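# Place yellow sponge on blue-block desk or in tote

## Task

Set the yellow sponge down on the desk that carries a blue foam block, resting on the desk surface itself and not on any other object there; if none of the room's desks has such a block, drop the sponge into the tote near the door so no part of it overhangs the tote's rim instead. The foam blocks must stay where they were and unrotated, nothing new may end up on the floor, the cartons must remain upright on their desks, the robot must not tip over or finish leaning, and the result must hold without the robot supporting it.

## Robot and tools

Robot: a Hello Robot Stretch 4, a single-arm mobile manipulator. It has an omni-wheel base, a lift riding up a mast, one arm that telescopes forward, a three-joint wrist (yaw, pitch, roll) and a two-finger gripper. It stands about 1.6 m tall; the base edge lies within 0.23 m of the base origin. Cameras: head_camera, head_left_camera, head_right_camera (both fisheye) and wrist_camera.

Frames: the base frame sits on the floor beneath the base centre, x ahead, y to the left, z up. hand_pose is reported in it, as the point between the fingers 0.015 m behind their tips; with all wrist joints at zero its axes line up with the base frame. The printed hand position may be slightly wrong. The odometry frame is where the base frame was when the scene began.

execute_actions: argument "actions" is a list holding one action or none (an empty list only fetches state and images). Optional "cameras": list of names from head_camera, head_left_camera, head_right_camera, wrist_camera, all; omitted, null or ["all"] gives every camera, [] gives none, an unknown name rejects the call. An action may contain "base", "joints" or both, plus optional "pace" and "contact_limits"; alternatively it contains only "end_of_arm".
- base: exactly one relative move measured from where the base last reported itself. {"translate_m": d} drives straight, forward positive, -2 to 2 m. {"strafe_m": d} slides sideways, left positive, -2 to 2 m. {"rotate_rad": d} spins in place, counter-clockwise seen from above positive, -3.2 to 3.2 rad.
- joints: absolute targets keyed by name, not offsets. lift_m 0 to 1.2 m; arm_m 0 to 0.55 m (extension); wrist_yaw_rad -1.134 to 4.276 (0 ahead, positive left, 3.14 stowed; above 3.4 the arm may obstruct); wrist_pitch_rad -1.117 to 4.259 (0 level, 1.57 pointing down); wrist_roll_rad -1.117 to 4.259 (0 fingers level, positive turns clockwise viewed from behind); gripper_m 0 to 0.08 m finger gap. Done tolerances: lift and arm ±0.004, yaw and roll ±0.02, pitch ±0.05, gripper ±0.002. Out-of-range joint targets are clipped and noted; any other bad value or unknown key rejects the whole call with no motion.
- pace: "slow", "default" (if omitted), "fast", "max". Base top speeds 0.1/0.3/0.4/0.6 m/s and 1/2/3/4 rad/s respectively, further reduced when the lift starts above 0.2 m (down to 0.3 m/s and 1 rad/s at 1.2 m).
- contact_limits: {"arm_m": value} from 0 (gentlest) to 0.75 (firmest), default 0.5; the arm halts with contact_stop when it pushes harder.
- end_of_arm: "enable_torque" re-powers wrist or gripper motors that cut out; they then hold position.
All motions in an action start together. Anything left out of an action may still be driving toward an earlier target. One action lasts at most 15 s. If a result reports a stop, the remaining motion calls in that same reply are skipped.

wait: {"seconds": 0 to 10}; commands nothing and returns state and images. zoom_image: {"camera": name, "region": [x0, y0, x1, y1]} in pixels of that camera's latest full image, top-left origin, at most 504 by 504. finished_scene: {"scene": n} with the current scene's number; irreversible, and the result states success and gives the next task. Replying without any tool call ends everything. When resuming from a summary, first send an empty actions list to learn the scene and task.

Reading results: base_status and joint_status per motion: "done" (for the base, wheels turned the commanded amount even if slipping), "off_target" (stopped short, may still push), "contact_stop_at_<key>" (hit something; that part goes slack, a slack lift may sag, slack wheels may roll), "limit_stop_at_<name>", "time_out", "torque_fault". on_its_own lists uncommanded events; "held at" is a held target, not the position. lidar_m: 12 distances in metres, 30-degree sectors starting straight ahead and going counter-clockwise (4th left, 7th behind, 10th right); "-" means nothing seen or closer than 0.25 m; sees from about 0.15 m up, so table tops register; misses glass and thin legs. wrist_depth_mm: 7x7 grid from top left, median depth 100 to 2000 mm, robot body visible. base_odometry counts wheel rotation; heading -3.142 to 3.142, left positive. If turned_by_wheels and turned_by_imu differ by more than about 0.1 rad, a bump or slip likely occurred and heading error is roughly their difference. base_tilt in degrees, forward and right positive, with a constant offset up to about 1.5. motor_effort in percent, positive toward higher joint values, bracket is noisy peak; for wheel_0, wheel_1, wheel_2 positive turns the base right. Effort at rest outside its normal range suggests a load or contact; a carried load shifts wrist_pitch_rad effort away from 0.

Gripping: command a gap smaller than the object; once fingers touch, the target stays just past contact until you open wider than the object. Holding shows gripper_m above the command and effort away from 0, status "off_target"; "done" usually means empty, though thin or light grips can read done. Gripper effort staying beyond about 50 trips a torque fault and the fingers go limp.

Cautions: limit_stop_at_tilt beyond 6 degrees leaves lift, arm and wheels slack. Avoid driving or turning with over 1 kg held and arm_m above 0.2, especially fast. Steady pushing or pulling, a high gripper or firm contact limits risk tipping. Pressing the gripper into things, or holding over about 2.7 kg level, faults the wrist. Tilting the gripper up (pitch below -0.2) while rolled (roll below -0.4 or above 4) can trigger limit_stop_at_own_body. To unfold at the start, send lift_m 0.4 with wrist_yaw_rad 0 together. Objects may be nudged occasionally. Avoid drops, slams, hard hits and strong pushes; shorter robot motion time is better.

Each tool is called as name(argument=value, ...), one argument or row to a line, values as JSON.

## Session

execute_actions(
  actions=[],
)

Scene clock: 0.00 s.
base_odometry: x=+0.000 y=+0.000 heading=+0.000 (m, m, rad; odometry frame)
turned_by_wheels: +0.000 (rad since the last result)
turned_by_imu: +0.000 (rad since the last result)
base_tilt: forward=+0.0 right=-0.2 (deg)
lidar_m: 1.49 1.91 1.88 1.83 1.14 0.83 0.80 0.87 1.31 1.27 1.37 2.16
base_status: not commanded
joint_positions: lift_m=+0.275 arm_m=+0.002 wrist_yaw_rad=+3.185 wrist_pitch_rad=+0.019 wrist_roll_rad=+0.003 gripper_m=+0.040
joint_status: not commanded
motor_effort: lift_m=+19 arm_m=-1 wrist_yaw_rad=-1 wrist_pitch_rad=-10 wrist_roll_rad=+1 gripper_m=+0 wheel_0=+0 wheel_1=-1 wheel_2=+0 (%)
hand_pose: x=-0.0432 y=+0.0782 z=+0.4495 quat_wxyz=(-0.021, -0.009, +0.002, +1.000) (m; base frame)
wrist_depth_mm: - 136 180 1008 1060 1060 1576 / - 108 136 1255 1182 1138 1078 / - 112 135 1708 1708 1661 1618 / 135 135 177 1708 1618 1618 1661 / 212 1661 1708 1661 1661 1618 1618 / 1308 1618 1281 1618 1618 1499 1576 / 991 - 591 1138 105 1281 1160
pictures: head_camera, head_left_camera, head_right_camera, wrist_camera
Images, in order (width x height): head_camera 420x560, head_left_camera 420x672, head_right_camera 420x672, wrist_camera 616x392.

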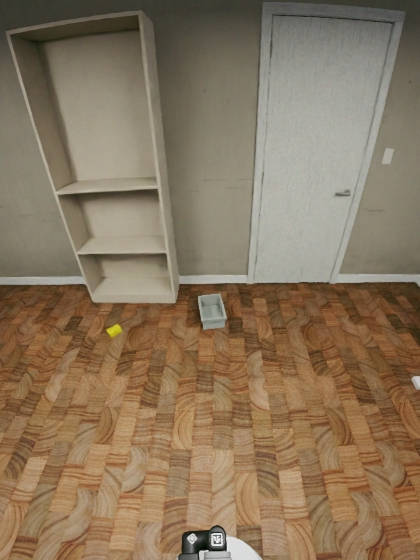

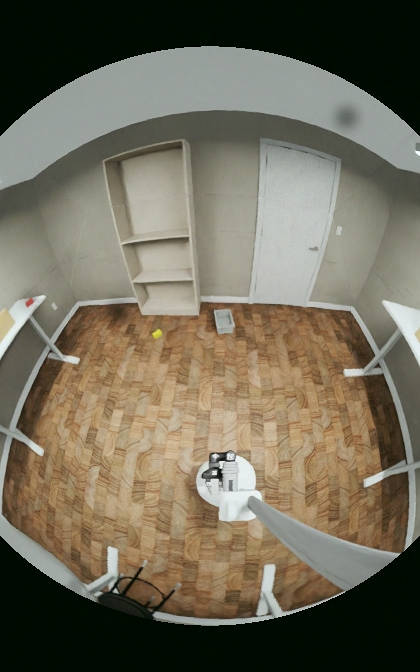

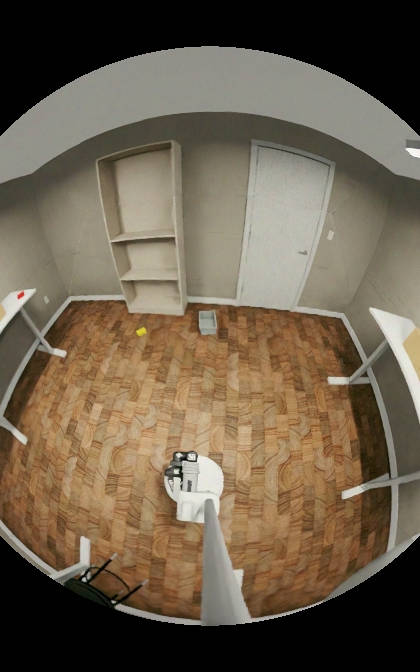

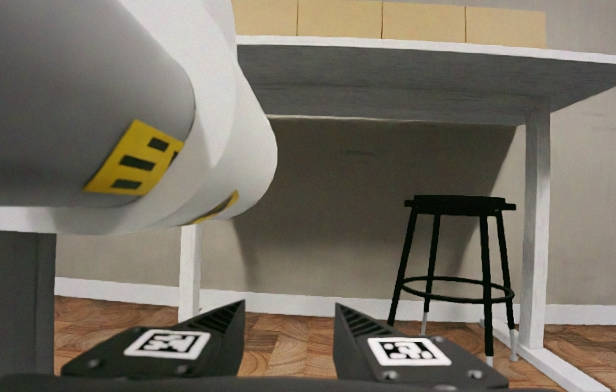

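Look around at the desks: turn right first.

execute_actions(
  actions=[
    {"base":{"rotate_rad":-1.571},"joints":{"lift_m":0.4,"wrist_yaw_rad":0}},
  ],
  cameras=["head_camera"],
)

execute_actions(
  actions=[
    {"base":{"rotate_rad":-1.571}},
  ],
  cameras=["head_camera"],
)

execute_actions(
  actions=[
    {"base":{"rotate_rad":-1.571}},
  ],
  cameras=["head_camera"],
)

Scene clock: 8.20 s.
base_odometry: x=+0.000 y=+0.000 heading=-1.570 (m, m, rad; odometry frame)
turned_by_wheels: -1.570 (rad since the last result)
turned_by_imu: -1.597 (rad since the last result)
base_tilt: forward=+0.1 right=-0.1 (deg)
lidar_m: 1.27 1.35 2.18 1.50 1.91 1.90 2.21 1.17 0.85 0.80 0.86 1.32
base_status: done
joint_positions: lift_m=+0.400 arm_m=+0.002 wrist_yaw_rad=+0.000 wrist_pitch_rad=+0.019 wrist_roll_rad=+0.003 gripper_m=+0.040
joint_status: all done
motor_effort: lift_m=+24(25) arm_m=-1(1) wrist_yaw_rad=-1(5) wrist_pitch_rad=-9(9) wrist_roll_rad=+2(0) gripper_m=+0(1) wheel_0=+2(9) wheel_1=+3(14) wheel_2=+3(12) (%)
hand_pose: x=+0.3857 y=-0.0873 z=+0.5738 quat_wxyz=(+1.000, +0.002, +0.009, +0.000) (m; base frame)
wrist_depth_mm: 1863 1808 1863 1863 1808 1808 1808 / 1863 1205 1205 1182 1863 1756 1863 / 1430 1808 1708 1464 1808 1808 1808 / 1863 1808 1863 1863 1863 1863 1863 / 1808 1863 1808 1808 1863 1863 1808 / 1576 1863 1808 1808 1808 1863 1808 / 1336 - 707 1397 105 1537 1464
pictures: head_camera
Images, in order (width x height): head_camera 420x560.

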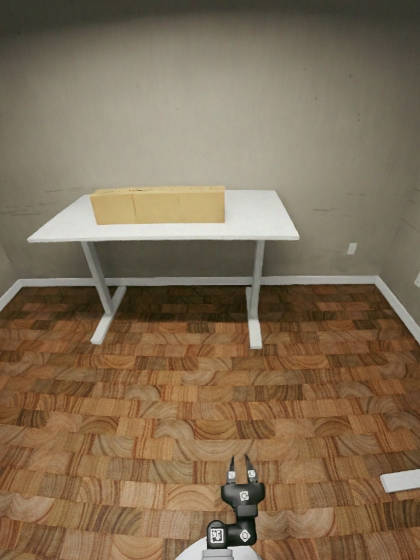

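Scene clock: 10.27 s.
base_odometry: x=+0.000 y=+0.000 heading=-3.141 (m, m, rad; odometry frame)
turned_by_wheels: -1.570 (rad since the last result)
turned_by_imu: -1.598 (rad since the last result)
base_tilt: forward=+0.1 right=-0.2 (deg)
lidar_m: 0.80 0.86 1.31 1.28 1.38 2.14 1.59 1.90 1.87 1.83 1.16 0.84
base_status: done
joint_positions: lift_m=+0.400 arm_m=+0.002 wrist_yaw_rad=+0.000 wrist_pitch_rad=+0.019 wrist_roll_rad=+0.003 gripper_m=+0.040
joint_status: not commanded
motor_effort: lift_m=+22(23) arm_m=-1(1) wrist_yaw_rad=-1(3) wrist_pitch_rad=-11(10) wrist_roll_rad=-2(0) gripper_m=+0(1) wheel_0=+3(7) wheel_1=+4(11) wheel_2=+3(13) (%)
hand_pose: x=+0.3857 y=-0.0874 z=+0.5739 quat_wxyz=(+1.000, +0.002, +0.009, +0.000) (m; base frame)
wrist_depth_mm: 627 634 627 621 627 634 683 / 1366 904 904 891 866 820 788 / 1397 1366 1366 1366 1336 1366 991 / 1366 1366 1366 1366 1397 1366 1366 / 1366 1366 1366 1366 1336 866 931 / 1366 1366 1366 1366 1366 1336 946 / 1336 - 707 1336 105 1336 904
pictures: head_camera
Images, in order (width x height): head_camera 420x560.

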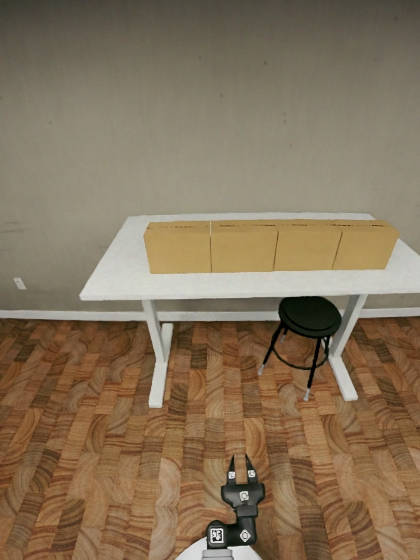

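Scene clock: 12.33 s.
base_odometry: x=+0.000 y=+0.000 heading=+1.572 (m, m, rad; odometry frame)
turned_by_wheels: -1.570 (rad since the last result)
turned_by_imu: -1.598 (rad since the last result)
base_tilt: forward=+0.0 right=-0.2 (deg)
lidar_m: 1.83 1.16 0.84 0.81 0.86 1.29 1.27 1.35 2.16 1.50 1.91 1.87
base_status: done
joint_positions: lift_m=+0.400 arm_m=+0.002 wrist_yaw_rad=+0.000 wrist_pitch_rad=+0.019 wrist_roll_rad=+0.003 gripper_m=+0.040
joint_status: not commanded
motor_effort: lift_m=+22(22) arm_m=-1(1) wrist_yaw_rad=-1(3) wrist_pitch_rad=-8(11) wrist_roll_rad=+1(2) gripper_m=+2(0) wheel_0=+2(7) wheel_1=+4(11) wheel_2=+2(11) (%)
hand_pose: x=+0.3857 y=-0.0874 z=+0.5740 quat_wxyz=(+1.000, +0.002, +0.009, +0.000) (m; base frame)
wrist_depth_mm: - - - - - - - / - - - - - - - / - - - 1863 1756 1921 - / - - - - - - - / - - - - - - - / 1863 - 1921 - - - - / 1336 - 707 1397 105 1537 1430
pictures: head_camera
Images, in order (width x height): head_camera 420x560.

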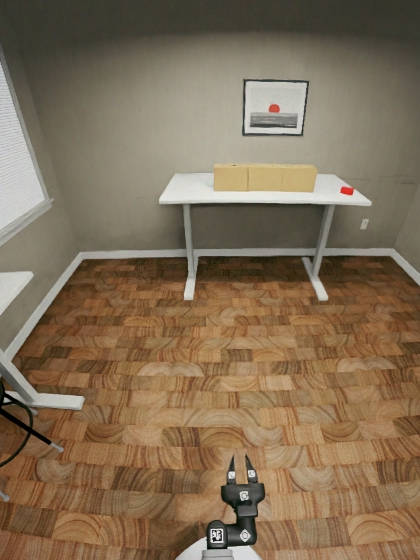

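execute_actions(
  actions=[
    {"base":{"rotate_rad":-1.05},"joints":{"wrist_pitch_rad":1.57,"gripper_m":0.08}},
  ],
  cameras=[],
)

execute_actions(
  actions=[
    {"base":{"translate_m":1.0},"pace":"fast"},
  ],
  cameras=["head_camera","wrist_camera"],
)

Scene clock: 26.30 s.
base_odometry: x=+0.000 y=+0.000 heading=+0.523 (m, m, rad; odometry frame)
turned_by_wheels: -1.049 (rad since the last result)
turned_by_imu: -1.067 (rad since the last result)
base_tilt: forward=+0.1 right=-0.2 (deg)
lidar_m: 1.92 1.88 1.81 1.17 0.84 0.80 0.85 1.30 1.28 1.33 2.17 1.49
base_status: done
joint_positions: lift_m=+0.400 arm_m=+0.002 wrist_yaw_rad=+0.000 wrist_pitch_rad=+1.570 wrist_roll_rad=+0.003 gripper_m=+0.080
joint_status: all done
motor_effort: lift_m=+22(22) arm_m=-1(1) wrist_yaw_rad=-1(2) wrist_pitch_rad=-1(10) wrist_roll_rad=+0(1) gripper_m=+2(2) wheel_0=+2(8) wheel_1=+4(12) wheel_2=+2(8) (%)
hand_pose: x=+0.1732 y=-0.0874 z=+0.3653 quat_wxyz=(+0.707, +0.001, +0.707, -0.001) (m; base frame)
wrist_depth_mm: 512 512 517 525 530 535 539 / 504 512 512 521 525 525 535 / 504 504 512 517 521 525 530 / 500 508 508 512 521 521 525 / 500 306 300 512 512 521 530 / 293 291 296 298 512 521 521 / - - 291 296 135 - -
pictures: none
No camera images: the call's "cameras" was empty. Leave "cameras" out to get every camera's image.

Scene clock: 30.07 s.
base_odometry: x=+0.866 y=+0.499 heading=+0.523 (m, m, rad; odometry frame)
turned_by_wheels: +0.001 (rad since the last result)
turned_by_imu: -0.004 (rad since the last result)
base_tilt: forward=+0.0 right=-0.3 (deg)
lidar_m: 1.01 1.85 1.29 1.36 1.76 1.67 2.20 1.88 1.82 1.72 0.78 0.95
base_status: done
joint_positions: lift_m=+0.400 arm_m=+0.002 wrist_yaw_rad=+0.000 wrist_pitch_rad=+1.570 wrist_roll_rad=+0.003 gripper_m=+0.080
joint_status: not commanded
motor_effort: lift_m=+22(22) arm_m=-1(1) wrist_yaw_rad=-2(3) wrist_pitch_rad=-2(3) wrist_roll_rad=+1(2) gripper_m=+3(1) wheel_0=+1(5) wheel_1=+3(8) wheel_2=+2(14) (%)
hand_pose: x=+0.1732 y=-0.0874 z=+0.3653 quat_wxyz=(+0.707, +0.001, +0.707, -0.001) (m; base frame)
wrist_depth_mm: 512 512 512 521 530 535 539 / 504 512 517 521 525 530 535 / 500 512 517 517 521 525 535 / 500 504 512 517 517 521 530 / 500 306 300 508 517 521 525 / 294 294 294 297 512 517 521 / - - 293 294 135 - -
pictures: head_camera, wrist_camera
Images, in order (width x height): head_camera 420x560, wrist_camera 616x392.

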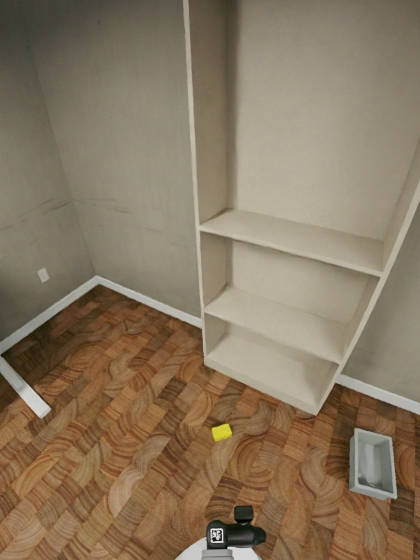

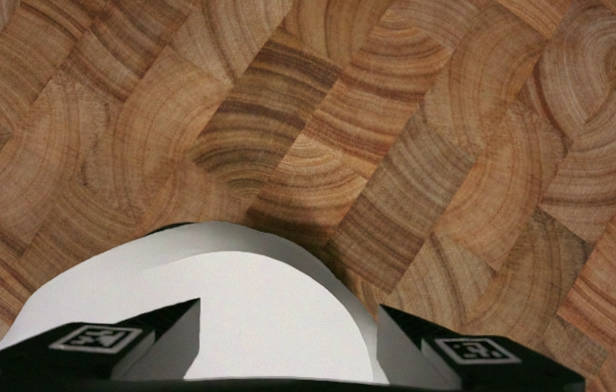

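execute_actions(
  actions=[
    {"joints":{"arm_m":0.35,"lift_m":0.3}},
  ],
  cameras=["head_camera","wrist_camera"],
)

Scene clock: 35.37 s.
base_odometry: x=+0.866 y=+0.499 heading=+0.523 (m, m, rad; odometry frame)
turned_by_wheels: +0.000 (rad since the last result)
turned_by_imu: +0.001 (rad since the last result)
base_tilt: forward=+0.0 right=-0.2 (deg)
lidar_m: 1.02 1.86 1.28 1.35 1.74 1.67 2.21 1.88 1.82 1.75 0.78 0.94
base_status: not commanded
joint_positions: lift_m=+0.300 arm_m=+0.349 wrist_yaw_rad=+0.000 wrist_pitch_rad=+1.570 wrist_roll_rad=+0.003 gripper_m=+0.080
joint_status: all done
motor_effort: lift_m=+15(19) arm_m=+4(6) wrist_yaw_rad=-4(2) wrist_pitch_rad=-2(3) wrist_roll_rad=+1(0) gripper_m=+1(2) wheel_0=+2(1) wheel_1=+3(3) wheel_2=+2(2) (%)
hand_pose: x=+0.5204 y=-0.0874 z=+0.2659 quat_wxyz=(+0.707, +0.001, +0.707, -0.001) (m; base frame)
wrist_depth_mm: 407 413 415 421 424 430 433 / 410 410 373 415 421 427 430 / 404 407 410 413 421 424 427 / 402 407 413 415 418 424 424 / 399 402 407 415 415 418 424 / 397 399 404 407 413 415 421 / - - 402 407 135 - -
pictures: head_camera, wrist_camera
Images, in order (width x height): head_camera 420x560, wrist_camera 616x392.

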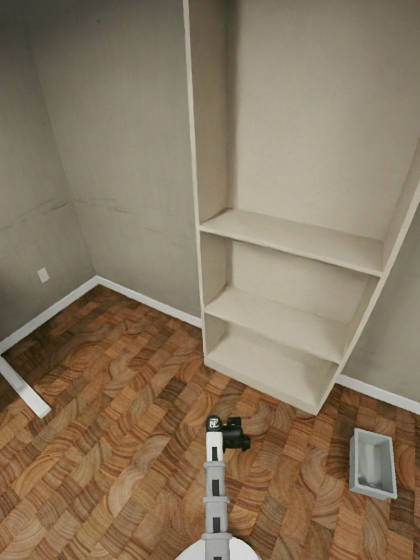

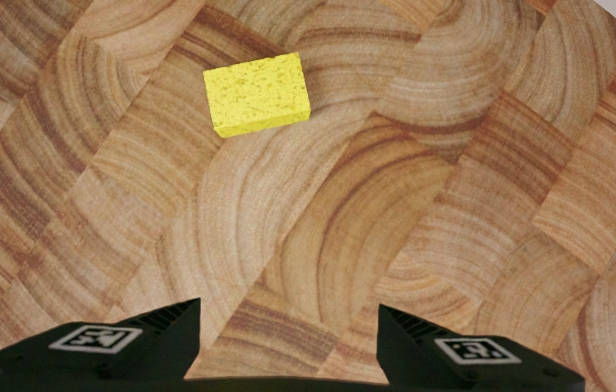

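execute_actions(
  actions=[
    {"base":{"strafe_m":0.043},"joints":{"arm_m":0.5,"lift_m":0.2,"wrist_roll_rad":1.38}},
  ],
  cameras=["wrist_camera"],
)

Scene clock: 43.93 s.
base_odometry: x=+0.845 y=+0.537 heading=+0.524 (m, m, rad; odometry frame)
turned_by_wheels: +0.000 (rad since the last result)
turned_by_imu: +0.002 (rad since the last result)
base_tilt: forward=+0.0 right=-0.2 (deg)
lidar_m: 1.03 1.89 1.23 1.32 1.73 1.64 2.20 1.90 1.86 1.76 0.78 0.98
base_status: done
joint_positions: lift_m=+0.200 arm_m=+0.499 wrist_yaw_rad=+0.000 wrist_pitch_rad=+1.570 wrist_roll_rad=+1.380 gripper_m=+0.080
joint_status: all done
motor_effort: lift_m=+15(15) arm_m=+4(6) wrist_yaw_rad=-1(1) wrist_pitch_rad=+0(1) wrist_roll_rad=+2(4) gripper_m=-1(3) wheel_0=+1(10) wheel_1=+4(12) wheel_2=+0(2) (%)
hand_pose: x=+0.6704 y=-0.0874 z=+0.1659 quat_wxyz=(+0.546, +0.450, +0.545, -0.450) (m; base frame)
wrist_depth_mm: 310 312 315 319 319 322 324 / 310 312 314 317 319 320 320 / 309 310 312 315 317 319 322 / 307 309 310 314 317 317 319 / 306 307 267 310 314 315 317 / 304 304 265 310 310 314 317 / - - 306 309 135 - -
pictures: wrist_camera
Images, in order (width x height): wrist_camera 616x392.

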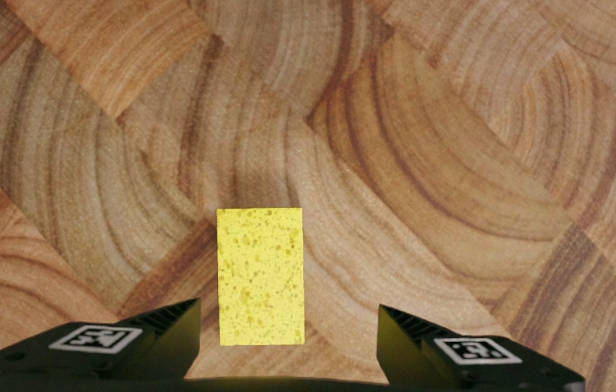

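execute_actions(
  actions=[
    {"joints":{"arm_m":0.525,"lift_m":0.11}},
  ],
  cameras=["wrist_camera"],
)

Scene clock: 48.77 s.
base_odometry: x=+0.845 y=+0.537 heading=+0.524 (m, m, rad; odometry frame)
turned_by_wheels: +0.000 (rad since the last result)
turned_by_imu: +0.001 (rad since the last result)
base_tilt: forward=+0.1 right=-0.2 (deg)
lidar_m: 1.04 1.87 1.24 1.31 1.72 1.64 2.20 1.91 1.86 1.76 0.77 0.97
base_status: not commanded
joint_positions: lift_m=+0.110 arm_m=+0.524 wrist_yaw_rad=+0.000 wrist_pitch_rad=+1.570 wrist_roll_rad=+1.380 gripper_m=+0.080
joint_status: all done
motor_effort: lift_m=+14(14) arm_m=+4(6) wrist_yaw_rad=-1(3) wrist_pitch_rad=-1(2) wrist_roll_rad=+1(0) gripper_m=+1(2) wheel_0=+1(0) wheel_1=+4(4) wheel_2=+0(0) (%)
hand_pose: x=+0.6953 y=-0.0874 z=+0.0759 quat_wxyz=(+0.546, +0.450, +0.545, -0.450) (m; base frame)
wrist_depth_mm: 222 223 225 226 229 229 230 / 220 223 224 225 227 229 230 / 220 222 223 224 225 228 229 / 219 220 222 224 225 226 228 / 218 220 220 178 224 225 226 / 217 219 177 177 223 225 225 / - - 176 177 135 - -
pictures: wrist_camera
Images, in order (width x height): wrist_camera 616x392.

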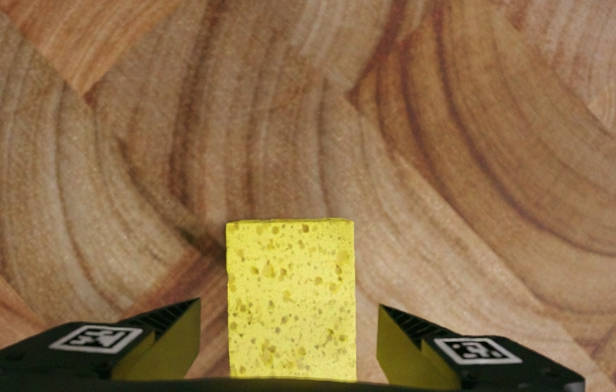

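execute_actions(
  actions=[
    {"joints":{"lift_m":0.06}},
  ],
  cameras=[],
)

execute_actions(
  actions=[
    {"joints":{"gripper_m":0.045}},
  ],
  cameras=[],
)

execute_actions(
  actions=[
    {"joints":{"lift_m":0.2,"arm_m":0.1}},
  ],
  cameras=[],
)

execute_actions(
  actions=[
    {"base":{"rotate_rad":1.047},"joints":{"lift_m":1.1,"wrist_roll_rad":0}},
  ],
  cameras=["head_camera","wrist_camera"],
)

Scene clock: 56.07 s.
base_odometry: x=+0.845 y=+0.537 heading=+0.524 (m, m, rad; odometry frame)
turned_by_wheels: +0.000 (rad since the last result)
turned_by_imu: +0.001 (rad since the last result)
base_tilt: forward=+0.1 right=-0.2 (deg)
lidar_m: 1.04 1.88 1.24 1.33 1.73 1.66 2.20 1.91 1.87 1.76 0.77 0.98
base_status: not commanded
joint_positions: lift_m=+0.060 arm_m=+0.524 wrist_yaw_rad=+0.000 wrist_pitch_rad=+1.570 wrist_roll_rad=+1.380 gripper_m=+0.080
joint_status: all done
motor_effort: lift_m=+14(15) arm_m=+4(4) wrist_yaw_rad=-2(2) wrist_pitch_rad=-2(2) wrist_roll_rad=+1(0) gripper_m=+3(1) wheel_0=+1(1) wheel_1=+4(4) wheel_2=+0(0) (%)
hand_pose: x=+0.6953 y=-0.0874 z=+0.0259 quat_wxyz=(+0.546, +0.450, +0.545, -0.450) (m; base frame)
wrist_depth_mm: 172 174 175 176 177 179 - / 172 173 174 175 177 177 178 / 171 172 173 174 176 177 178 / 170 171 173 174 175 176 177 / 169 171 128 128 174 176 177 / 168 170 128 128 154 175 176 / - - 127 127 128 - -
pictures: none
No camera images: the call's "cameras" was empty. Leave "cameras" out to get every camera's image.

Scene clock: 57.07 s.
base_odometry: x=+0.845 y=+0.537 heading=+0.524 (m, m, rad; odometry frame)
turned_by_wheels: +0.000 (rad since the last result)
turned_by_imu: +0.000 (rad since the last result)
base_tilt: forward=+0.1 right=-0.2 (deg)
lidar_m: 1.05 1.86 1.23 1.32 1.72 1.66 2.18 1.93 1.85 1.77 0.78 0.97
base_status: not commanded
joint_positions: lift_m=+0.060 arm_m=+0.524 wrist_yaw_rad=+0.000 wrist_pitch_rad=+1.570 wrist_roll_rad=+1.380 gripper_m=+0.060
joint_status: gripper_m off_target (ended at +0.060, target +0.045)
on_its_own: gripper_m is held at +0.055, not at your +0.045, by its contact guard: the fingers met something
motor_effort: lift_m=+15(15) arm_m=+4(4) wrist_yaw_rad=-2(2) wrist_pitch_rad=-2(3) wrist_roll_rad=+0(1) gripper_m=-36(36) wheel_0=+1(1) wheel_1=+4(4) wheel_2=+0(0) (%)
hand_pose: x=+0.6953 y=-0.0874 z=+0.0259 quat_wxyz=(+0.546, +0.450, +0.545, -0.450) (m; base frame)
wrist_depth_mm: 173 174 176 176 177 179 - / 172 173 174 176 176 178 179 / 171 172 173 175 176 177 178 / 171 172 173 174 175 176 177 / 169 171 128 128 174 176 176 / 168 170 127 128 174 175 175 / - - 126 127 116 175 -
pictures: none
No camera images: the call's "cameras" was empty. Leave "cameras" out to get every camera's image.

Scene clock: 59.40 s.
base_odometry: x=+0.845 y=+0.537 heading=+0.524 (m, m, rad; odometry frame)
turned_by_wheels: +0.000 (rad since the last result)
turned_by_imu: +0.001 (rad since the last result)
base_tilt: forward=+0.0 right=-0.2 (deg)
lidar_m: 1.06 1.87 1.24 1.34 1.73 1.64 2.18 1.90 1.86 1.78 0.78 0.97
base_status: not commanded
joint_positions: lift_m=+0.200 arm_m=+0.101 wrist_yaw_rad=+0.000 wrist_pitch_rad=+1.570 wrist_roll_rad=+1.380 gripper_m=+0.060
joint_status: all done
on_its_own: gripper_m is held at +0.055, not at your +0.045, by its contact guard: the fingers met something
motor_effort: lift_m=+23(26) arm_m=-4(3) wrist_yaw_rad=-1(2) wrist_pitch_rad=-1(1) wrist_roll_rad=-2(0) gripper_m=-35(36) wheel_0=+1(1) wheel_1=+3(3) wheel_2=+0(0) (%)
hand_pose: x=+0.2717 y=-0.0874 z=+0.1652 quat_wxyz=(+0.545, +0.450, +0.545, -0.450) (m; base frame)
wrist_depth_mm: 312 314 317 319 319 322 324 / 310 312 314 317 319 320 322 / 309 310 314 315 319 320 322 / 307 307 312 314 315 319 320 / 307 307 128 128 314 270 192 / 304 306 127 128 251 192 160 / - - 126 127 116 148 -
pictures: none
No camera images: the call's "cameras" was empty. Leave "cameras" out to get every camera's image.

Scene clock: 63.67 s.
base_odometry: x=+0.845 y=+0.537 heading=+1.570 (m, m, rad; odometry frame)
turned_by_wheels: +1.046 (rad since the last result)
turned_by_imu: +1.066 (rad since the last result)
base_tilt: forward=+0.1 right=-0.2 (deg)
lidar_m: 1.24 1.32 1.73 1.65 1.74 1.95 2.20 1.75 0.78 0.99 1.05 1.86
base_status: done
joint_positions: lift_m=+1.100 arm_m=+0.101 wrist_yaw_rad=+0.000 wrist_pitch_rad=+1.570 wrist_roll_rad=+0.000 gripper_m=+0.060
joint_status: all done
on_its_own: gripper_m is held at +0.055, not at your +0.045, by its contact guard: the fingers met something
motor_effort: lift_m=+23(23) arm_m=-4(4) wrist_yaw_rad=-1(2) wrist_pitch_rad=-5(5) wrist_roll_rad=-1(7) gripper_m=-37(37) wheel_0=-3(7) wheel_1=-4(11) wheel_2=-3(10) (%)
hand_pose: x=+0.2718 y=-0.0874 z=+1.0652 quat_wxyz=(+0.707, +0.000, +0.707, +0.000) (m; base frame)
wrist_depth_mm: 1205 1205 1205 1205 1229 1229 1255 / 1182 1205 1182 1205 1229 1229 1255 / 1182 1182 1182 1182 1205 1229 1229 / 1182 1182 1160 1205 1229 1229 1229 / 1160 1182 128 128 1205 1229 1182 / 1138 1160 127 128 1182 1205 1160 / - - 126 127 116 1182 1118
pictures: head_camera, wrist_camera
Images, in order (width x height): head_camera 420x560, wrist_camera 616x392.

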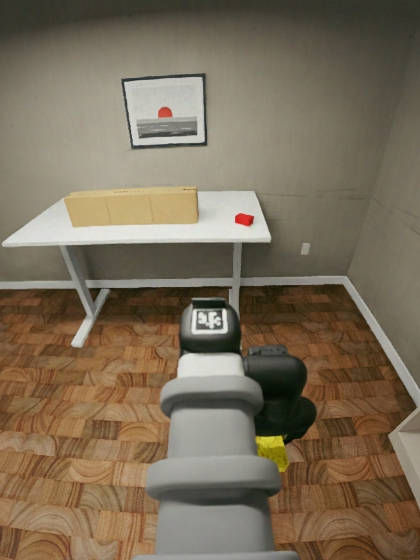

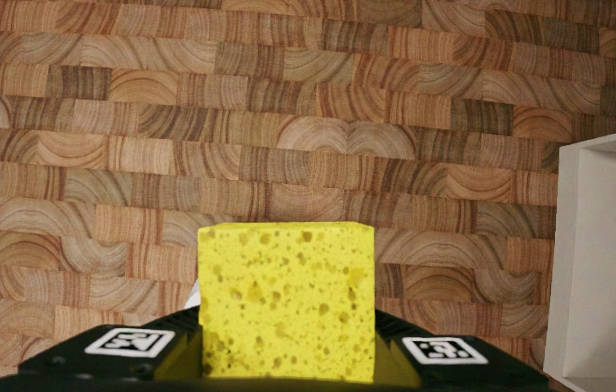

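execute_actions(
  actions=[
    {"base":{"strafe_m":0.45},"joints":{"lift_m":1.2}},
  ],
  cameras=[],
)

execute_actions(
  actions=[
    {"base":{"translate_m":0.9},"joints":{"arm_m":0.5}},
  ],
  cameras=["head_camera","wrist_camera","head_left_camera"],
)

Scene clock: 72.17 s.
base_odometry: x=+0.395 y=+0.537 heading=+1.570 (m, m, rad; odometry frame)
turned_by_wheels: +0.000 (rad since the last result)
turned_by_imu: +0.002 (rad since the last result)
base_tilt: forward=+0.1 right=-0.2 (deg)
lidar_m: 1.26 1.35 1.24 1.20 1.26 1.92 2.65 2.39 1.25 1.43 1.52 1.32
base_status: done
joint_positions: lift_m=+1.200 arm_m=+0.101 wrist_yaw_rad=+0.000 wrist_pitch_rad=+1.570 wrist_roll_rad=+0.000 gripper_m=+0.060
joint_status: all done
on_its_own: gripper_m is held at +0.055, not at your +0.045, by its contact guard: the fingers met something
motor_effort: lift_m=+24(25) arm_m=-4(4) wrist_yaw_rad=-1(3) wrist_pitch_rad=-2(1) wrist_roll_rad=+0(1) gripper_m=-38(37) wheel_0=+0(6) wheel_1=+3(10) wheel_2=+0(4) (%)
hand_pose: x=+0.2718 y=-0.0874 z=+1.1651 quat_wxyz=(+0.707, +0.000, +0.707, +0.000) (m; base frame)
wrist_depth_mm: 1281 1281 1308 1308 1336 1308 1366 / 1281 1308 1308 1308 1308 1336 1336 / 1308 1281 1281 1308 1308 1308 1336 / 1281 1255 1281 1281 1308 1336 1308 / 1281 1281 128 128 1281 1308 1308 / 1229 1229 127 128 1308 1308 1308 / - - 126 128 116 1281 1281
pictures: none
No camera images: the call's "cameras" was empty. Leave "cameras" out to get every camera's image.

Scene clock: 76.63 s.
base_odometry: x=+0.395 y=+1.437 heading=+1.571 (m, m, rad; odometry frame)
turned_by_wheels: +0.000 (rad since the last result)
turned_by_imu: -0.003 (rad since the last result)
base_tilt: forward=+0.1 right=-0.2 (deg)
lidar_m: 0.37 0.40 0.58 1.71 1.28 1.76 3.65 1.73 1.49 1.50 0.52 0.37
base_status: done
joint_positions: lift_m=+1.200 arm_m=+0.499 wrist_yaw_rad=+0.000 wrist_pitch_rad=+1.570 wrist_roll_rad=+0.000 gripper_m=+0.060
joint_status: all done
on_its_own: gripper_m is held at +0.055, not at your +0.045, by its contact guard: the fingers met something
motor_effort: lift_m=+24(23) arm_m=+4(4) wrist_yaw_rad=-1(3) wrist_pitch_rad=+2(2) wrist_roll_rad=+0(0) gripper_m=-37(35) wheel_0=+2(5) wheel_1=+4(8) wheel_2=+0(12) (%)
hand_pose: x=+0.6704 y=-0.0874 z=+1.1651 quat_wxyz=(+0.707, +0.000, +0.707, +0.000) (m; base frame)
wrist_depth_mm: 359 364 366 368 370 375 377 / 355 317 362 368 370 373 377 / 355 359 362 366 368 373 375 / 353 355 359 362 366 368 370 / 256 300 128 129 364 366 370 / 177 178 127 128 188 229 247 / - - 127 127 116 184 -
pictures: head_camera, head_left_camera, wrist_camera
Images, in order (width x height): head_camera 420x560, head_left_camera 420x672, wrist_camera 616x392.

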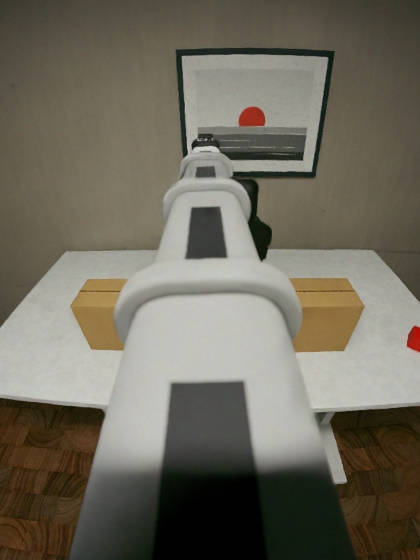

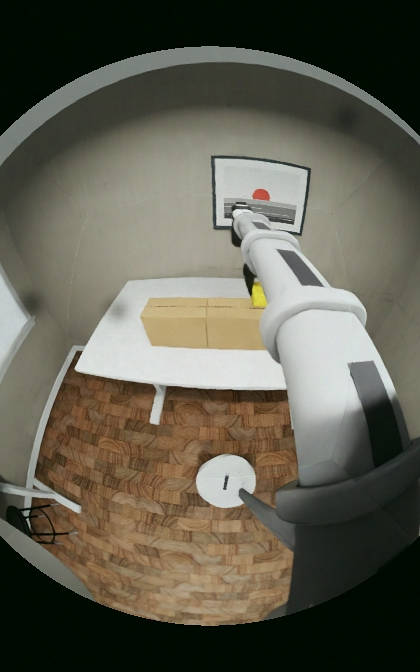

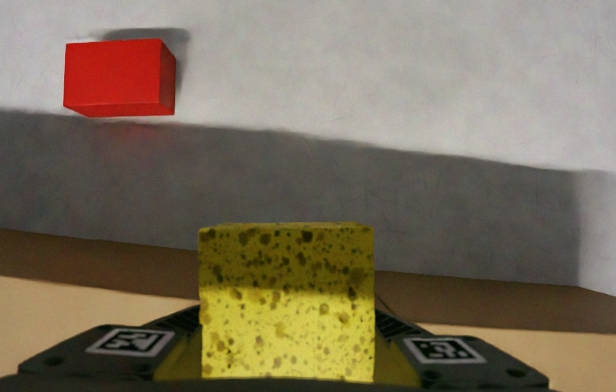

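execute_actions(
  actions=[
    {"joints":{"wrist_pitch_rad":0.8,"wrist_yaw_rad":1.3,"arm_m":0.55}},
  ],
  cameras=["wrist_camera"],
)

Scene clock: 85.17 s.
base_odometry: x=+0.395 y=+1.437 heading=+1.571 (m, m, rad; odometry frame)
turned_by_wheels: +0.000 (rad since the last result)
turned_by_imu: +0.001 (rad since the last result)
base_tilt: forward=+0.1 right=-0.2 (deg)
lidar_m: 0.36 0.40 0.55 1.70 1.28 1.76 3.67 1.75 1.53 1.49 0.54 0.38
base_status: not commanded
joint_positions: lift_m=+1.200 arm_m=+0.549 wrist_yaw_rad=+1.300 wrist_pitch_rad=+0.803 wrist_roll_rad=+0.000 gripper_m=+0.060
joint_status: all done
on_its_own: gripper_m is held at +0.055, not at your +0.045, by its contact guard: the fingers met something
motor_effort: lift_m=+24(23) arm_m=+4(5) wrist_yaw_rad=+0(4) wrist_pitch_rad=-9(10) wrist_roll_rad=-1(2) gripper_m=-33(38) wheel_0=+2(2) wheel_1=+4(4) wheel_2=+0(0) (%)
hand_pose: x=+0.8440 y=+0.1190 z=+1.2248 quat_wxyz=(+0.733, -0.236, +0.311, +0.557) (m; base frame)
wrist_depth_mm: 1576 1661 1756 1464 759 512 399 / 1708 1808 1983 1576 788 525 413 / 683 691 707 723 723 544 424 / 329 580 597 603 615 559 430 / 289 492 128 128 517 535 442 / 259 382 127 128 452 480 445 / - - 126 127 116 427 445
pictures: wrist_camera
Images, in order (width x height): wrist_camera 616x392.

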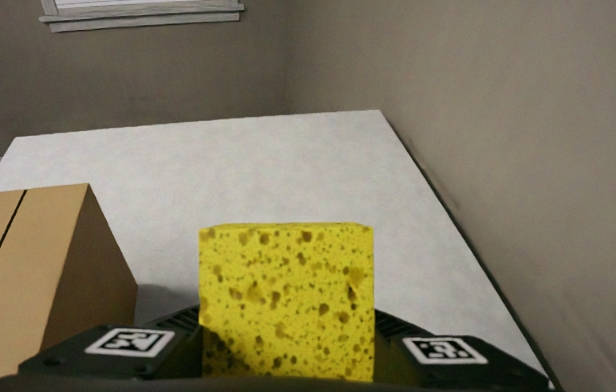

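execute_actions(
  actions=[
    {"base":{"translate_m":-0.69},"joints":{"wrist_pitch_rad":0.6,"arm_m":0.1}},
  ],
  cameras=[],
)

execute_actions(
  actions=[
    {"base":{"rotate_rad":1.571}},
  ],
  cameras=[],
)

execute_actions(
  actions=[
    {"base":{"translate_m":0.8},"joints":{"arm_m":0.55}},
  ],
  cameras=["head_left_camera","wrist_camera"],
)

Scene clock: 97.73 s.
base_odometry: x=+0.395 y=+0.747 heading=+1.570 (m, m, rad; odometry frame)
turned_by_wheels: +0.000 (rad since the last result)
turned_by_imu: +0.005 (rad since the last result)
base_tilt: forward=+0.1 right=-0.2 (deg)
lidar_m: 1.06 1.10 2.03 1.19 1.26 2.15 2.86 2.41 1.36 1.44 1.82 1.11
base_status: done
joint_positions: lift_m=+1.200 arm_m=+0.101 wrist_yaw_rad=+1.300 wrist_pitch_rad=+0.603 wrist_roll_rad=+0.000 gripper_m=+0.060
joint_status: all done
on_its_own: gripper_m is held at +0.055, not at your +0.045, by its contact guard: the fingers met something
motor_effort: lift_m=+24(24) arm_m=-4(4) wrist_yaw_rad=-1(0) wrist_pitch_rad=-8(15) wrist_roll_rad=+0(2) gripper_m=-35(36) wheel_0=-2(8) wheel_1=-3(11) wheel_2=+2(12) (%)
hand_pose: x=+0.4027 y=+0.1454 z=+1.2572 quat_wxyz=(+0.760, -0.180, +0.236, +0.578) (m; base frame)
wrist_depth_mm: 1537 1618 1708 1808 1921 - 1576 / 1078 1499 1808 1921 - - 1537 / 1756 1576 - - - - 1618 / 1430 - - - - - 878 / 1863 1863 128 128 - - 1576 / 1618 1618 127 128 1708 1808 1537 / - - 126 128 116 1308 1464
pictures: none
No camera images: the call's "cameras" was empty. Leave "cameras" out to get every camera's image.

Scene clock: 100.60 s.
base_odometry: x=+0.395 y=+0.747 heading=+3.141 (m, m, rad; odometry frame)
turned_by_wheels: +1.570 (rad since the last result)
turned_by_imu: +1.599 (rad since the last result)
base_tilt: forward=+0.1 right=-0.2 (deg)
lidar_m: 1.19 1.24 2.10 2.04 2.15 1.35 1.44 1.83 1.08 1.07 1.12 2.03
base_status: done
joint_positions: lift_m=+1.200 arm_m=+0.101 wrist_yaw_rad=+1.300 wrist_pitch_rad=+0.603 wrist_roll_rad=+0.000 gripper_m=+0.060
joint_status: not commanded
on_its_own: gripper_m is held at +0.055, not at your +0.045, by its contact guard: the fingers met something
motor_effort: lift_m=+24(23) arm_m=-4(4) wrist_yaw_rad=-2(2) wrist_pitch_rad=-8(9) wrist_roll_rad=+0(0) gripper_m=-36(34) wheel_0=-3(6) wheel_1=-4(8) wheel_2=-3(10) (%)
hand_pose: x=+0.4027 y=+0.1454 z=+1.2572 quat_wxyz=(+0.760, -0.180, +0.236, +0.578) (m; base frame)
wrist_depth_mm: - 1808 - - - - 1661 / - - - - - - 1537 / - - - - - 1255 1008 / - - - - - - 976 / 1863 - 128 128 - - 1708 / 1618 1661 127 128 1708 1756 1708 / - - 127 127 116 1576 1537
pictures: none
No camera images: the call's "cameras" was empty. Leave "cameras" out to get every camera's image.

Scene clock: 104.77 s.
base_odometry: x=-0.405 y=+0.748 heading=+3.141 (m, m, rad; odometry frame)
turned_by_wheels: +0.000 (rad since the last result)
turned_by_imu: -0.003 (rad since the last result)
base_tilt: forward=+0.1 right=-0.2 (deg)
lidar_m: 0.40 0.42 0.56 1.99 2.11 2.26 2.26 1.54 1.14 1.09 1.61 0.41
base_status: done
joint_positions: lift_m=+1.200 arm_m=+0.549 wrist_yaw_rad=+1.300 wrist_pitch_rad=+0.603 wrist_roll_rad=+0.000 gripper_m=+0.060
joint_status: all done
on_its_own: gripper_m is held at +0.055, not at your +0.045, by its contact guard: the fingers met something
motor_effort: lift_m=+23(24) arm_m=+4(5) wrist_yaw_rad=-1(0) wrist_pitch_rad=-8(10) wrist_roll_rad=+0(0) gripper_m=-36(36) wheel_0=+2(7) wheel_1=+2(6) wheel_2=-2(10) (%)
hand_pose: x=+0.8513 y=+0.1454 z=+1.2572 quat_wxyz=(+0.760, -0.180, +0.236, +0.578) (m; base frame)
wrist_depth_mm: - - - 1397 750 504 399 / - - - 1430 768 517 404 / 591 741 1042 1078 798 530 413 / 445 699 788 809 768 539 418 / 373 585 128 128 640 549 424 / 320 512 127 128 535 530 430 / - - 126 127 116 480 424
pictures: head_left_camera, wrist_camera
Images, in order (width x height): head_left_camera 420x672, wrist_camera 616x392.

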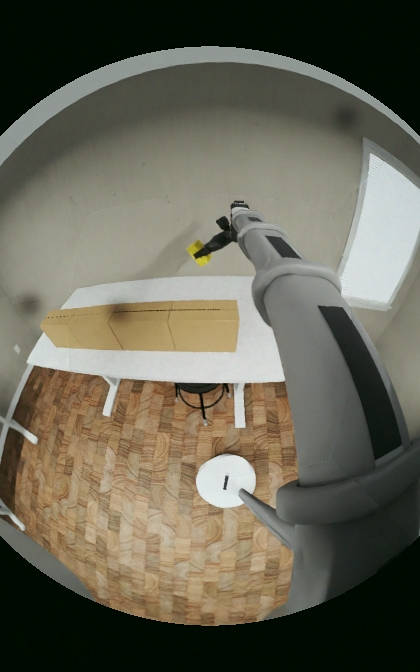

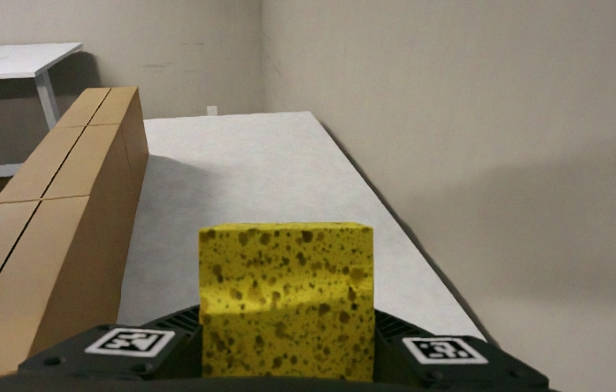

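execute_actions(
  actions=[
    {"joints":{"wrist_pitch_rad":1.4}},
  ],
  cameras=["wrist_camera"],
)

Scene clock: 109.07 s.
base_odometry: x=-0.405 y=+0.748 heading=+3.141 (m, m, rad; odometry frame)
turned_by_wheels: +0.000 (rad since the last result)
turned_by_imu: +0.001 (rad since the last result)
base_tilt: forward=+0.0 right=-0.2 (deg)
lidar_m: 0.39 0.42 0.59 2.03 2.13 2.27 2.26 1.55 1.15 1.11 1.62 0.43
base_status: not commanded
joint_positions: lift_m=+1.200 arm_m=+0.549 wrist_yaw_rad=+1.300 wrist_pitch_rad=+1.400 wrist_roll_rad=+0.000 gripper_m=+0.060
joint_status: all done
on_its_own: gripper_m is held at +0.055, not at your +0.045, by its contact guard: the fingers met something
motor_effort: lift_m=+24(24) arm_m=+4(4) wrist_yaw_rad=+0(2) wrist_pitch_rad=+0(4) wrist_roll_rad=-2(1) gripper_m=-36(36) wheel_0=+2(2) wheel_1=+3(3) wheel_2=-2(2) (%)
hand_pose: x=+0.8141 y=+0.0114 z=+1.1681 quat_wxyz=(+0.609, -0.390, +0.513, +0.463) (m; base frame)
wrist_depth_mm: 281 410 415 421 427 433 436 / 271 399 404 407 413 418 430 / 258 382 392 392 399 402 407 / 245 370 375 379 384 389 392 / 232 355 128 128 370 377 377 / 220 298 127 128 362 362 366 / - - 126 128 116 355 355
pictures: wrist_camera
Images, in order (width x height): wrist_camera 616x392.

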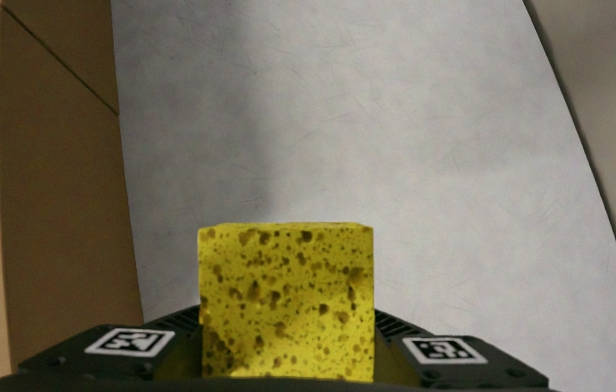

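Check the intermediate angle.

execute_actions(
  actions=[
    {"joints":{"wrist_pitch_rad":1.0}},
  ],
  cameras=["wrist_camera"],
)

Scene clock: 112.17 s.
base_odometry: x=-0.405 y=+0.748 heading=+3.141 (m, m, rad; odometry frame)
turned_by_wheels: +0.000 (rad since the last result)
turned_by_imu: +0.001 (rad since the last result)
base_tilt: forward=+0.1 right=-0.2 (deg)
lidar_m: 0.40 0.42 0.59 2.01 2.12 2.29 2.25 1.54 1.15 1.10 1.62 0.42
base_status: not commanded
joint_positions: lift_m=+1.200 arm_m=+0.549 wrist_yaw_rad=+1.300 wrist_pitch_rad=+1.002 wrist_roll_rad=+0.000 gripper_m=+0.060
joint_status: all done
on_its_own: gripper_m is held at +0.055, not at your +0.045, by its contact guard: the fingers met something
motor_effort: lift_m=+24(23) arm_m=+4(4) wrist_yaw_rad=+0(1) wrist_pitch_rad=-8(6) wrist_roll_rad=+3(0) gripper_m=-36(35) wheel_0=+2(2) wheel_1=+3(2) wheel_2=-2(2) (%)
hand_pose: x=+0.8351 y=+0.0869 z=+1.1985 quat_wxyz=(+0.698, -0.291, +0.382, +0.531) (m; base frame)
wrist_depth_mm: 382 654 699 707 715 525 410 / 347 574 615 621 634 549 427 / 309 512 539 549 554 549 439 / 296 466 484 492 496 504 449 / 282 421 128 128 439 452 452 / 267 384 127 128 402 413 415 / - - 126 127 116 384 384
pictures: wrist_camera
Images, in order (width x height): wrist_camera 616x392.

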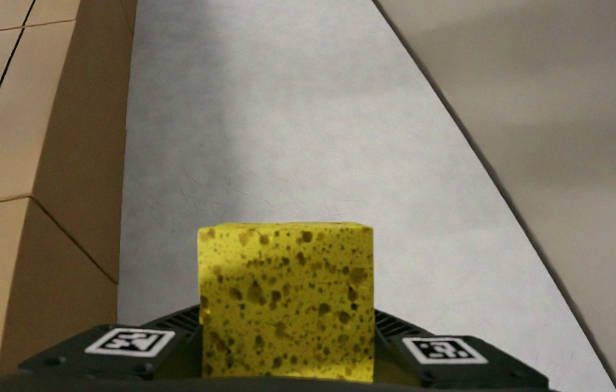

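execute_actions(
  actions=[
    {"base":{"translate_m":-0.2},"joints":{"wrist_pitch_rad":0.7,"arm_m":0.0}},
  ],
  cameras=[],
)

execute_actions(
  actions=[
    {"base":{"rotate_rad":1.571}},
  ],
  cameras=[],
)

execute_actions(
  actions=[
    {"base":{"translate_m":1.62},"joints":{"arm_m":0.55}},
  ],
  cameras=["head_left_camera","wrist_camera"],
)

execute_actions(
  actions=[
    {"joints":{"wrist_pitch_rad":1.15}},
  ],
  cameras=["wrist_camera"],
)

Scene clock: 123.53 s.
base_odometry: x=-0.205 y=+0.747 heading=+3.140 (m, m, rad; odometry frame)
turned_by_wheels: +0.000 (rad since the last result)
turned_by_imu: +0.002 (rad since the last result)
base_tilt: forward=+0.0 right=-0.2 (deg)
lidar_m: 0.59 0.66 0.88 2.01 2.15 1.84 2.05 1.54 1.14 1.09 1.93 0.62
base_status: done
joint_positions: lift_m=+1.200 arm_m=+0.003 wrist_yaw_rad=+1.300 wrist_pitch_rad=+0.703 wrist_roll_rad=+0.000 gripper_m=+0.060
joint_status: all done
joint sent to its limit — the command would take arm_m past its lower limit, so that joint was sent only as far as its limit.
on_its_own: gripper_m is held at +0.055, not at your +0.045, by its contact guard: the fingers met something
motor_effort: lift_m=+24(23) arm_m=-4(7) wrist_yaw_rad=-1(2) wrist_pitch_rad=-7(14) wrist_roll_rad=+0(1) gripper_m=-35(37) wheel_0=-2(9) wheel_1=-3(9) wheel_2=+1(9) (%)
hand_pose: x=+0.3012 y=+0.1330 z=+1.2403 quat_wxyz=(+0.747, -0.208, +0.274, +0.568) (m; base frame)
wrist_depth_mm: - - - - - 1464 1118 / - - - - 931 741 1160 / - - - - 854 640 559 / - - - - 778 668 521 / 1708 1808 128 128 1661 597 530 / 1464 1537 127 128 1576 530 504 / - - 126 127 116 459 459
pictures: none
No camera images: the call's "cameras" was empty. Leave "cameras" out to get every camera's image.

Scene clock: 126.40 s.
base_odometry: x=-0.205 y=+0.747 heading=-1.573 (m, m, rad; odometry frame)
turned_by_wheels: +1.570 (rad since the last result)
turned_by_imu: +1.599 (rad since the last result)
base_tilt: forward=+0.0 right=-0.2 (deg)
lidar_m: 2.02 2.13 1.82 2.03 1.50 1.12 1.10 1.93 0.63 0.59 0.63 0.87
base_status: done
joint_positions: lift_m=+1.200 arm_m=+0.003 wrist_yaw_rad=+1.300 wrist_pitch_rad=+0.703 wrist_roll_rad=+0.000 gripper_m=+0.060
joint_status: not commanded
on_its_own: gripper_m is held at +0.055, not at your +0.045, by its contact guard: the fingers met something
motor_effort: lift_m=+23(23) arm_m=-4(4) wrist_yaw_rad=-3(1) wrist_pitch_rad=-11(9) wrist_roll_rad=-1(0) gripper_m=-36(35) wheel_0=-3(9) wheel_1=-5(9) wheel_2=-4(11) (%)
hand_pose: x=+0.3012 y=+0.1330 z=+1.2403 quat_wxyz=(+0.747, -0.208, +0.274, +0.568) (m; base frame)
wrist_depth_mm: 1808 1863 - - - - - / - - - - - - - / - - - - - - - / - - - - - - - / 1708 1808 128 128 1808 1921 1863 / 1499 1537 127 128 1576 1618 1661 / - - 126 127 116 1430 1464
pictures: none
No camera images: the call's "cameras" was empty. Leave "cameras" out to get every camera's image.

Scene clock: 133.30 s.
base_odometry: x=-0.208 y=-0.873 heading=-1.572 (m, m, rad; odometry frame)
turned_by_wheels: +0.000 (rad since the last result)
turned_by_imu: -0.006 (rad since the last result)
base_tilt: forward=+0.0 right=-0.2 (deg)
lidar_m: 0.38 0.42 0.60 2.27 1.93 2.92 3.58 0.87 0.71 1.42 1.46 0.41
base_status: done
joint_positions: lift_m=+1.200 arm_m=+0.549 wrist_yaw_rad=+1.300 wrist_pitch_rad=+0.703 wrist_roll_rad=+0.000 gripper_m=+0.060
joint_status: all done
on_its_own: gripper_m is held at +0.055, not at your +0.045, by its contact guard: the fingers met something
motor_effort: lift_m=+23(23) arm_m=+4(5) wrist_yaw_rad=-1(1) wrist_pitch_rad=-7(10) wrist_roll_rad=+2(4) gripper_m=-37(35) wheel_0=+1(6) wheel_1=+4(8) wheel_2=-2(13) (%)
hand_pose: x=+0.8479 y=+0.1330 z=+1.2403 quat_wxyz=(+0.748, -0.208, +0.274, +0.568) (m; base frame)
wrist_depth_mm: 1808 1921 - 1499 809 544 427 / 1863 668 1098 1138 842 554 436 / 469 544 831 854 820 569 449 / 377 512 683 691 723 585 455 / 325 488 128 128 569 574 462 / 286 415 127 128 488 525 473 / - - 126 127 116 452 466
pictures: head_left_camera, wrist_camera
Images, in order (width x height): head_left_camera 420x672, wrist_camera 616x392.

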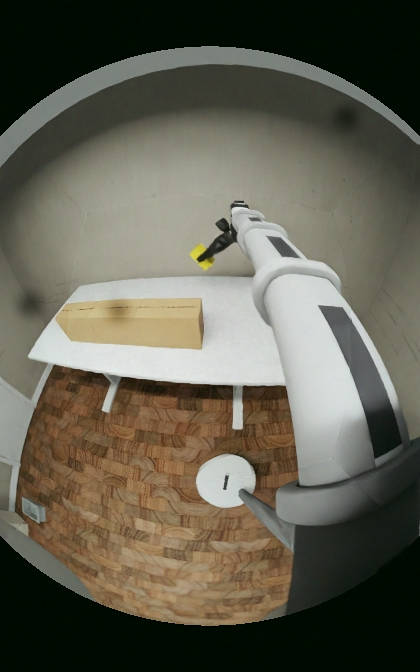

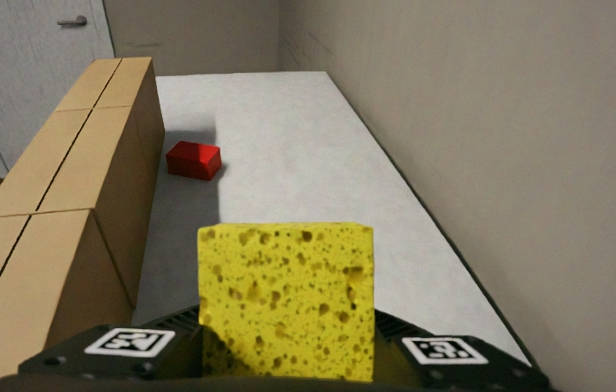

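Scene clock: 134.13 s.
base_odometry: x=-0.208 y=-0.873 heading=-1.572 (m, m, rad; odometry frame)
turned_by_wheels: +0.000 (rad since the last result)
turned_by_imu: +0.000 (rad since the last result)
base_tilt: forward=+0.0 right=-0.2 (deg)
lidar_m: 0.38 0.41 0.60 2.27 2.36 2.93 3.58 0.91 0.71 1.41 1.47 0.42
base_status: not commanded
joint_positions: lift_m=+1.200 arm_m=+0.549 wrist_yaw_rad=+1.300 wrist_pitch_rad=+1.151 wrist_roll_rad=+0.000 gripper_m=+0.060
joint_status: all done
on_its_own: gripper_m is held at +0.055, not at your +0.045, by its contact guard: the fingers met something
motor_effort: lift_m=+24(24) arm_m=+4(4) wrist_yaw_rad=-2(0) wrist_pitch_rad=-4(6) wrist_roll_rad=+1(1) gripper_m=-37(35) wheel_0=+1(1) wheel_1=+4(4) wheel_2=-2(2) (%)
hand_pose: x=+0.8276 y=+0.0601 z=+1.1835 quat_wxyz=(+0.668, -0.329, +0.433, +0.508) (m; base frame)
wrist_depth_mm: 297 473 549 554 574 564 449 / 277 452 508 517 521 535 469 / 258 436 466 469 477 488 484 / 249 407 430 436 442 445 480 / 238 379 128 128 404 413 418 / 273 329 127 128 377 387 389 / - - 126 127 116 366 366
pictures: wrist_camera
Images, in order (width x height): wrist_camera 616x392.

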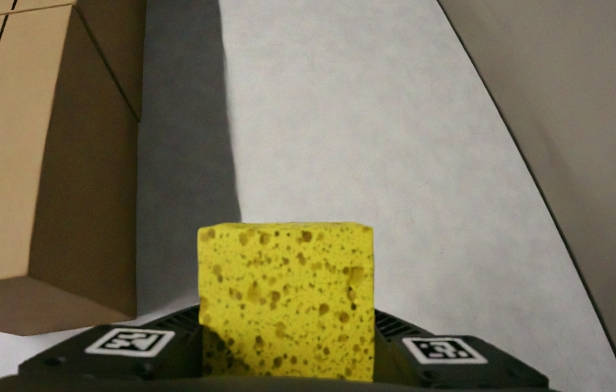

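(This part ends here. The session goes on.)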